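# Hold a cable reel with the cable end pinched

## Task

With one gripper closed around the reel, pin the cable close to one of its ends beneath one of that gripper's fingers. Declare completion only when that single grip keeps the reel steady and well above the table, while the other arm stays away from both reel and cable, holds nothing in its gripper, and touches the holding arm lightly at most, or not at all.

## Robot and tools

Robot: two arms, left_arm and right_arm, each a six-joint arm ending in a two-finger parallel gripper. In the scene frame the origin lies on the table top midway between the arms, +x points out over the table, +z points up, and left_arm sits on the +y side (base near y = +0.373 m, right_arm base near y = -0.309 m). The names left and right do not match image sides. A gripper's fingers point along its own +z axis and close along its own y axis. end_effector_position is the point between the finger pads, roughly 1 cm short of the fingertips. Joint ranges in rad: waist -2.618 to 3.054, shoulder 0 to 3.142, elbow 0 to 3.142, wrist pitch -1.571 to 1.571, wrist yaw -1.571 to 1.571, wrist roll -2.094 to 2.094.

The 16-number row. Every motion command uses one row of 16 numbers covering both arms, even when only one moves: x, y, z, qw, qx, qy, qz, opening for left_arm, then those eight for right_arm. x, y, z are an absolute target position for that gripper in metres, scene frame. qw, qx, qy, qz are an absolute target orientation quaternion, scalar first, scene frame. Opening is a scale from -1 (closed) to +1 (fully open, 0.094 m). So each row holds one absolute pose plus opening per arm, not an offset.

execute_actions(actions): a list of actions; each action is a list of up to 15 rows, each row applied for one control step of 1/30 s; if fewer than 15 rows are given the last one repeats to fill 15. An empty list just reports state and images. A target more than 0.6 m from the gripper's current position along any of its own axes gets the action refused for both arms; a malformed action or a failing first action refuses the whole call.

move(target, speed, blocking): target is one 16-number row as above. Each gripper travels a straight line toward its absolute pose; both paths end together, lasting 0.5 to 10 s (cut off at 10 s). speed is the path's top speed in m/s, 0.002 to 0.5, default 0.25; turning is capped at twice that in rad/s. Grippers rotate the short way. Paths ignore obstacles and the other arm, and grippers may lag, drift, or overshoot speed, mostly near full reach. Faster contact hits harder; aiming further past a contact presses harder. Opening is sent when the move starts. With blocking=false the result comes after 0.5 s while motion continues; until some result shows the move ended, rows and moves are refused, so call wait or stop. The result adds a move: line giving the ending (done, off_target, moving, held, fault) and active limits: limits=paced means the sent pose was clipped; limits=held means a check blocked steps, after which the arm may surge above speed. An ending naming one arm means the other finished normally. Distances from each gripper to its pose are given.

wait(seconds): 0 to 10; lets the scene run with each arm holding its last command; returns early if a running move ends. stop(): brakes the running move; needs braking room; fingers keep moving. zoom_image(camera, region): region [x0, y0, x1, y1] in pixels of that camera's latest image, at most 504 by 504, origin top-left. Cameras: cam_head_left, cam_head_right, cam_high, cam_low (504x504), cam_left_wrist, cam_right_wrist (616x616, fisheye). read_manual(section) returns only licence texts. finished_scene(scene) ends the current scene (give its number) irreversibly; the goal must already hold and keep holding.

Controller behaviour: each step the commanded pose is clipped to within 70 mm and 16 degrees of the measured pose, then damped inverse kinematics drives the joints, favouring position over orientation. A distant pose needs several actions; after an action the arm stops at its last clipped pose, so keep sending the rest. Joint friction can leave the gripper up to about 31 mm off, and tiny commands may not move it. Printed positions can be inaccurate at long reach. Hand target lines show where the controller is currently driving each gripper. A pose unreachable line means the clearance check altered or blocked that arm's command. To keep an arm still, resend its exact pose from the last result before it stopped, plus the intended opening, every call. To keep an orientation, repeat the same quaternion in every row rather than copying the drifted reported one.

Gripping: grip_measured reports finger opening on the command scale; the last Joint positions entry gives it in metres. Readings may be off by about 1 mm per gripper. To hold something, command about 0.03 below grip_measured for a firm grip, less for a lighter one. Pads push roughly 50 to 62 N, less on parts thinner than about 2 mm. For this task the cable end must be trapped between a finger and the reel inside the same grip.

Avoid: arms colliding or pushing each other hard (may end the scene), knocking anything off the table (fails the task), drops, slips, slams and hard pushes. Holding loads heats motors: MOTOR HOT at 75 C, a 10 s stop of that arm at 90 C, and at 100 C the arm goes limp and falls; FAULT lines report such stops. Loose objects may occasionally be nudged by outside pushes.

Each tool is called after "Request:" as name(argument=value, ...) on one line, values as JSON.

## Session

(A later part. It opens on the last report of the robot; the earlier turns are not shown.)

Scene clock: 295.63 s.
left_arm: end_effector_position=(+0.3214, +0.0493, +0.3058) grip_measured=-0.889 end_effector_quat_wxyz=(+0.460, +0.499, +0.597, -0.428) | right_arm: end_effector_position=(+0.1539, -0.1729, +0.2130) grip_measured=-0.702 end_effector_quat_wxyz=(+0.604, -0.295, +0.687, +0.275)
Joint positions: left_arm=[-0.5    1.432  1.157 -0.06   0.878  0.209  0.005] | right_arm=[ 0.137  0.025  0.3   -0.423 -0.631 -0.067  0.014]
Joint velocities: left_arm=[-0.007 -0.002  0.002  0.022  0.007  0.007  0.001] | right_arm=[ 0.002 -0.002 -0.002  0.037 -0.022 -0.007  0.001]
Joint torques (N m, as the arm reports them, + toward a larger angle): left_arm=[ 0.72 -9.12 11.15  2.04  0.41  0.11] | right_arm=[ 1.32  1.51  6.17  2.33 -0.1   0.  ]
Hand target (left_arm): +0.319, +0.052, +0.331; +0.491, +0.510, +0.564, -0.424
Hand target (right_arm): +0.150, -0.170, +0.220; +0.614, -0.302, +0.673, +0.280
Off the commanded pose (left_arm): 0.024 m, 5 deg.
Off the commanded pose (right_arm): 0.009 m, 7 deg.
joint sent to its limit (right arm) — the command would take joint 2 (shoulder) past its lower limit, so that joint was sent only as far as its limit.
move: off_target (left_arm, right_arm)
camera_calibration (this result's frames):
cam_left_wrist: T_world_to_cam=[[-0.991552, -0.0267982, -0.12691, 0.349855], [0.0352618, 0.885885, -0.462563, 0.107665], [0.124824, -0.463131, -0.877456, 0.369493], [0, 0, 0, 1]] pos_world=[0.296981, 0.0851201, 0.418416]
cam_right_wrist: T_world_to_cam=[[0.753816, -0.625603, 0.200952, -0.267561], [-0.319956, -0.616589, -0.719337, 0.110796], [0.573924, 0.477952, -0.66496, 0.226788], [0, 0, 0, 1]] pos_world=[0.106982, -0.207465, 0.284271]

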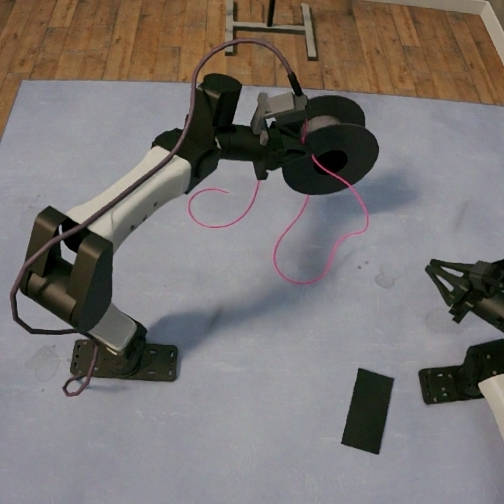

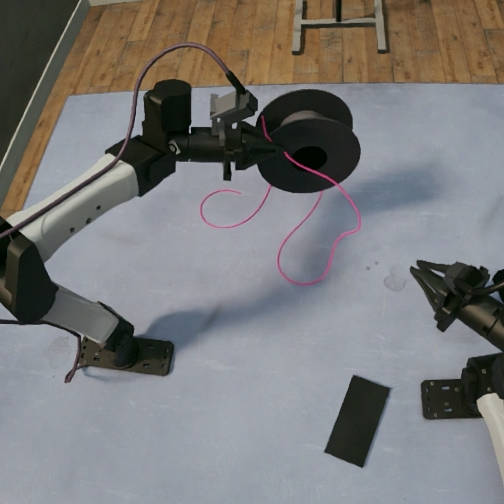

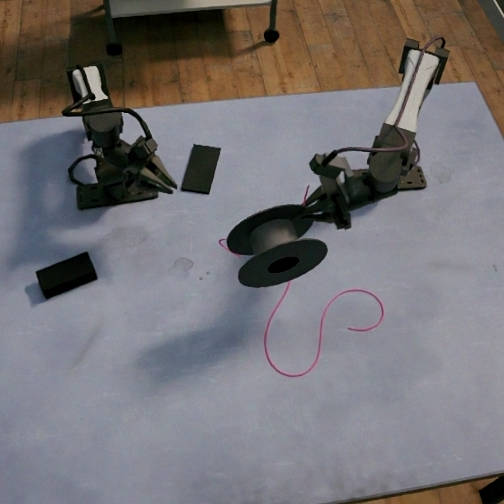

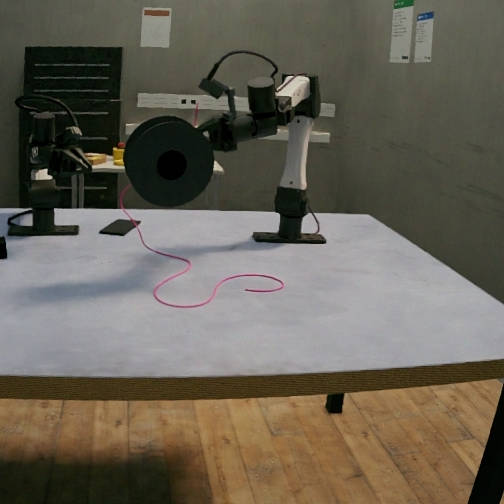

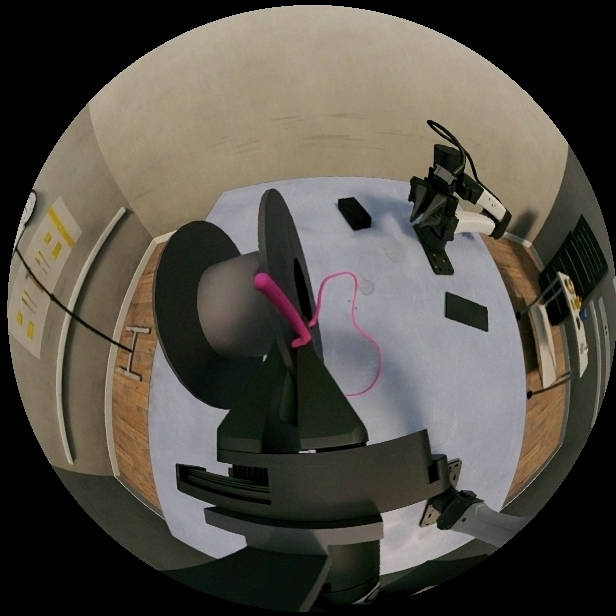

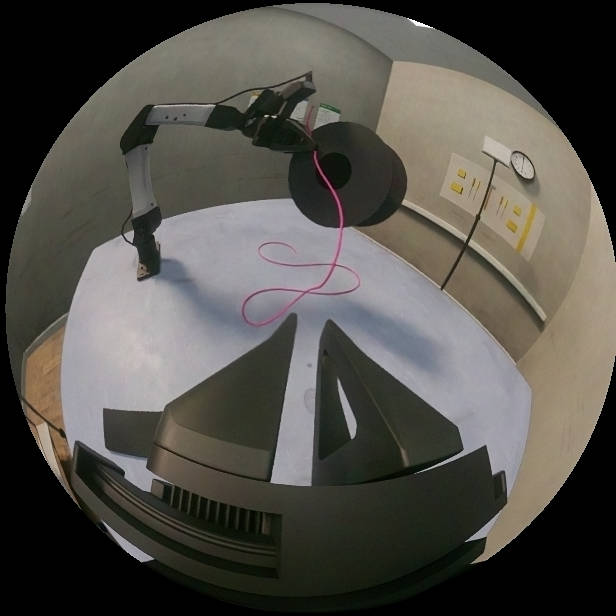

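A little higher for safety.

Request:
move(target=[0.31,0.08,0.42,0.495,0.513,0.569,-0.43,-1,0.154,-0.173,0.213,0.604,-0.295,0.687,0.275,-0.7], speed=0.08)

Request:
zoom_image(camera="cam_left_wrist", region=[200,200,400,400])

Request:
finished_scene(scene=1)

Scene clock: 303.73 s.
left_arm: end_effector_position=(+0.3136, +0.0777, +0.3971) grip_measured=-0.889 end_effector_quat_wxyz=(+0.463, +0.497, +0.595, -0.429) | right_arm: end_effector_position=(+0.1539, -0.1729, +0.2127) grip_measured=-0.702 end_effector_quat_wxyz=(+0.604, -0.295, +0.688, +0.275)
Joint positions: left_arm=[-0.428  1.408  1.506 -0.453  0.947  0.24   0.005] | right_arm=[ 0.137  0.025  0.3   -0.425 -0.631 -0.067  0.014]
Joint velocities: left_arm=[-0.002 -0.007  0.007 -0.081  0.007 -0.037  0.001] | right_arm=[-0.012 -0.017  0.002 -0.007  0.066 -0.066 -0.001]
Joint torques (N m, as the arm reports them, + toward a larger angle): left_arm=[ 0.77 -7.87 10.71  2.01  0.47  0.13] | right_arm=[-0.17  2.51  6.04  2.13 -0.09 -0.06]
Hand target (left_arm): +0.309, +0.081, +0.419; +0.491, +0.510, +0.565, -0.425
Hand target (right_arm): +0.154, -0.173, +0.213; +0.604, -0.295, +0.687, +0.275
Off the commanded pose (left_arm): 0.023 m, 5 deg.
Off the commanded pose (right_arm): 0.000 m, 0 deg.
move: off_target (left_arm)
camera_calibration (this result's frames):
cam_left_wrist: T_world_to_cam=[[-0.991305, -0.028306, -0.1285, 0.355105], [0.035542, 0.882683, -0.468622, 0.127625], [0.12669, -0.469115, -0.874003, 0.462183], [0, 0, 0, 1]] pos_world=[0.288928, 0.114216, 0.509389]
cam_right_wrist: T_world_to_cam=[[0.754116, -0.625544, 0.200009, -0.267302], [-0.321032, -0.616803, -0.718674, 0.110532], [0.572928, 0.477755, -0.665961, 0.226938], [0, 0, 0, 1]] pos_world=[0.107042, -0.207453, 0.284031]

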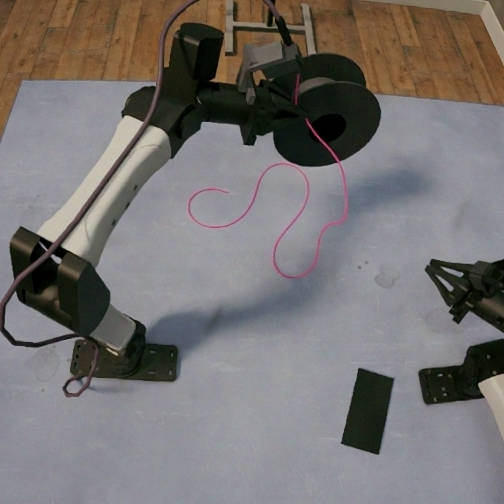

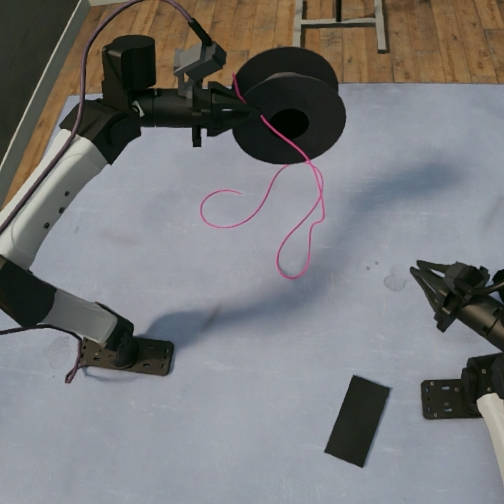

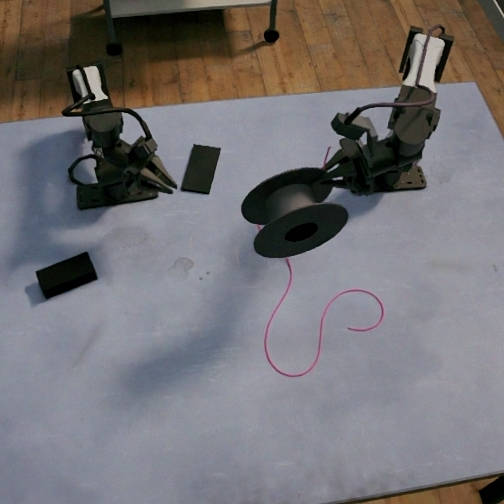

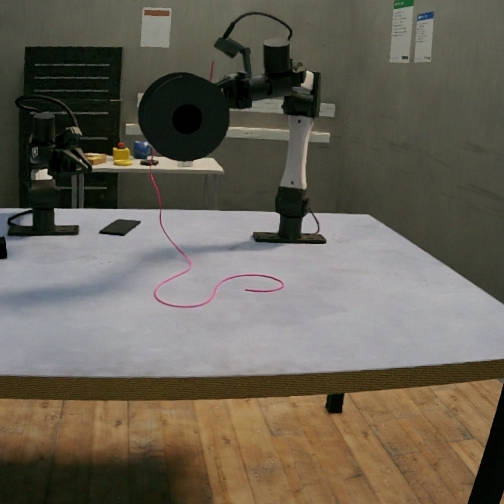

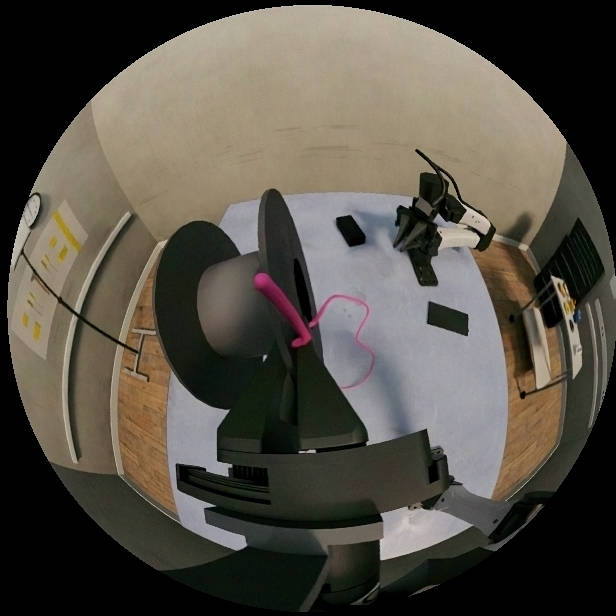

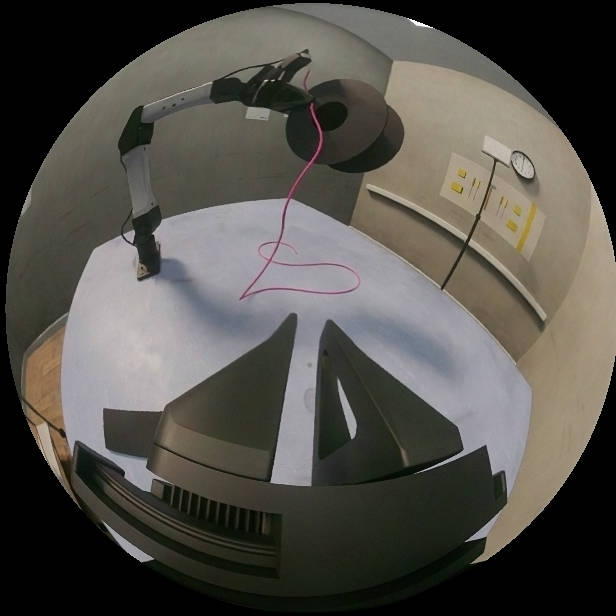

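Region (200, 200, 400, 400) of cam_left_wrist's 616x616 image, scaled by 2.520, with more detail than that image has.

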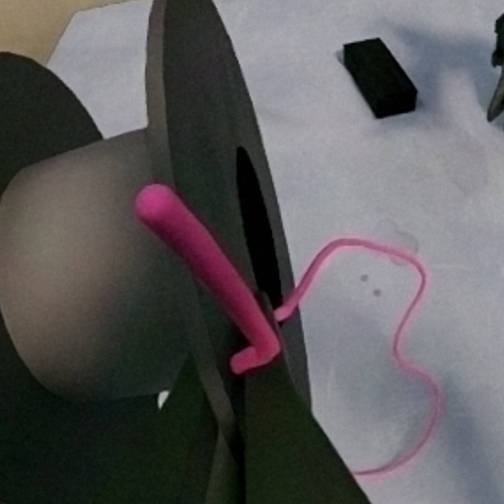

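The scene is finished: the task was done.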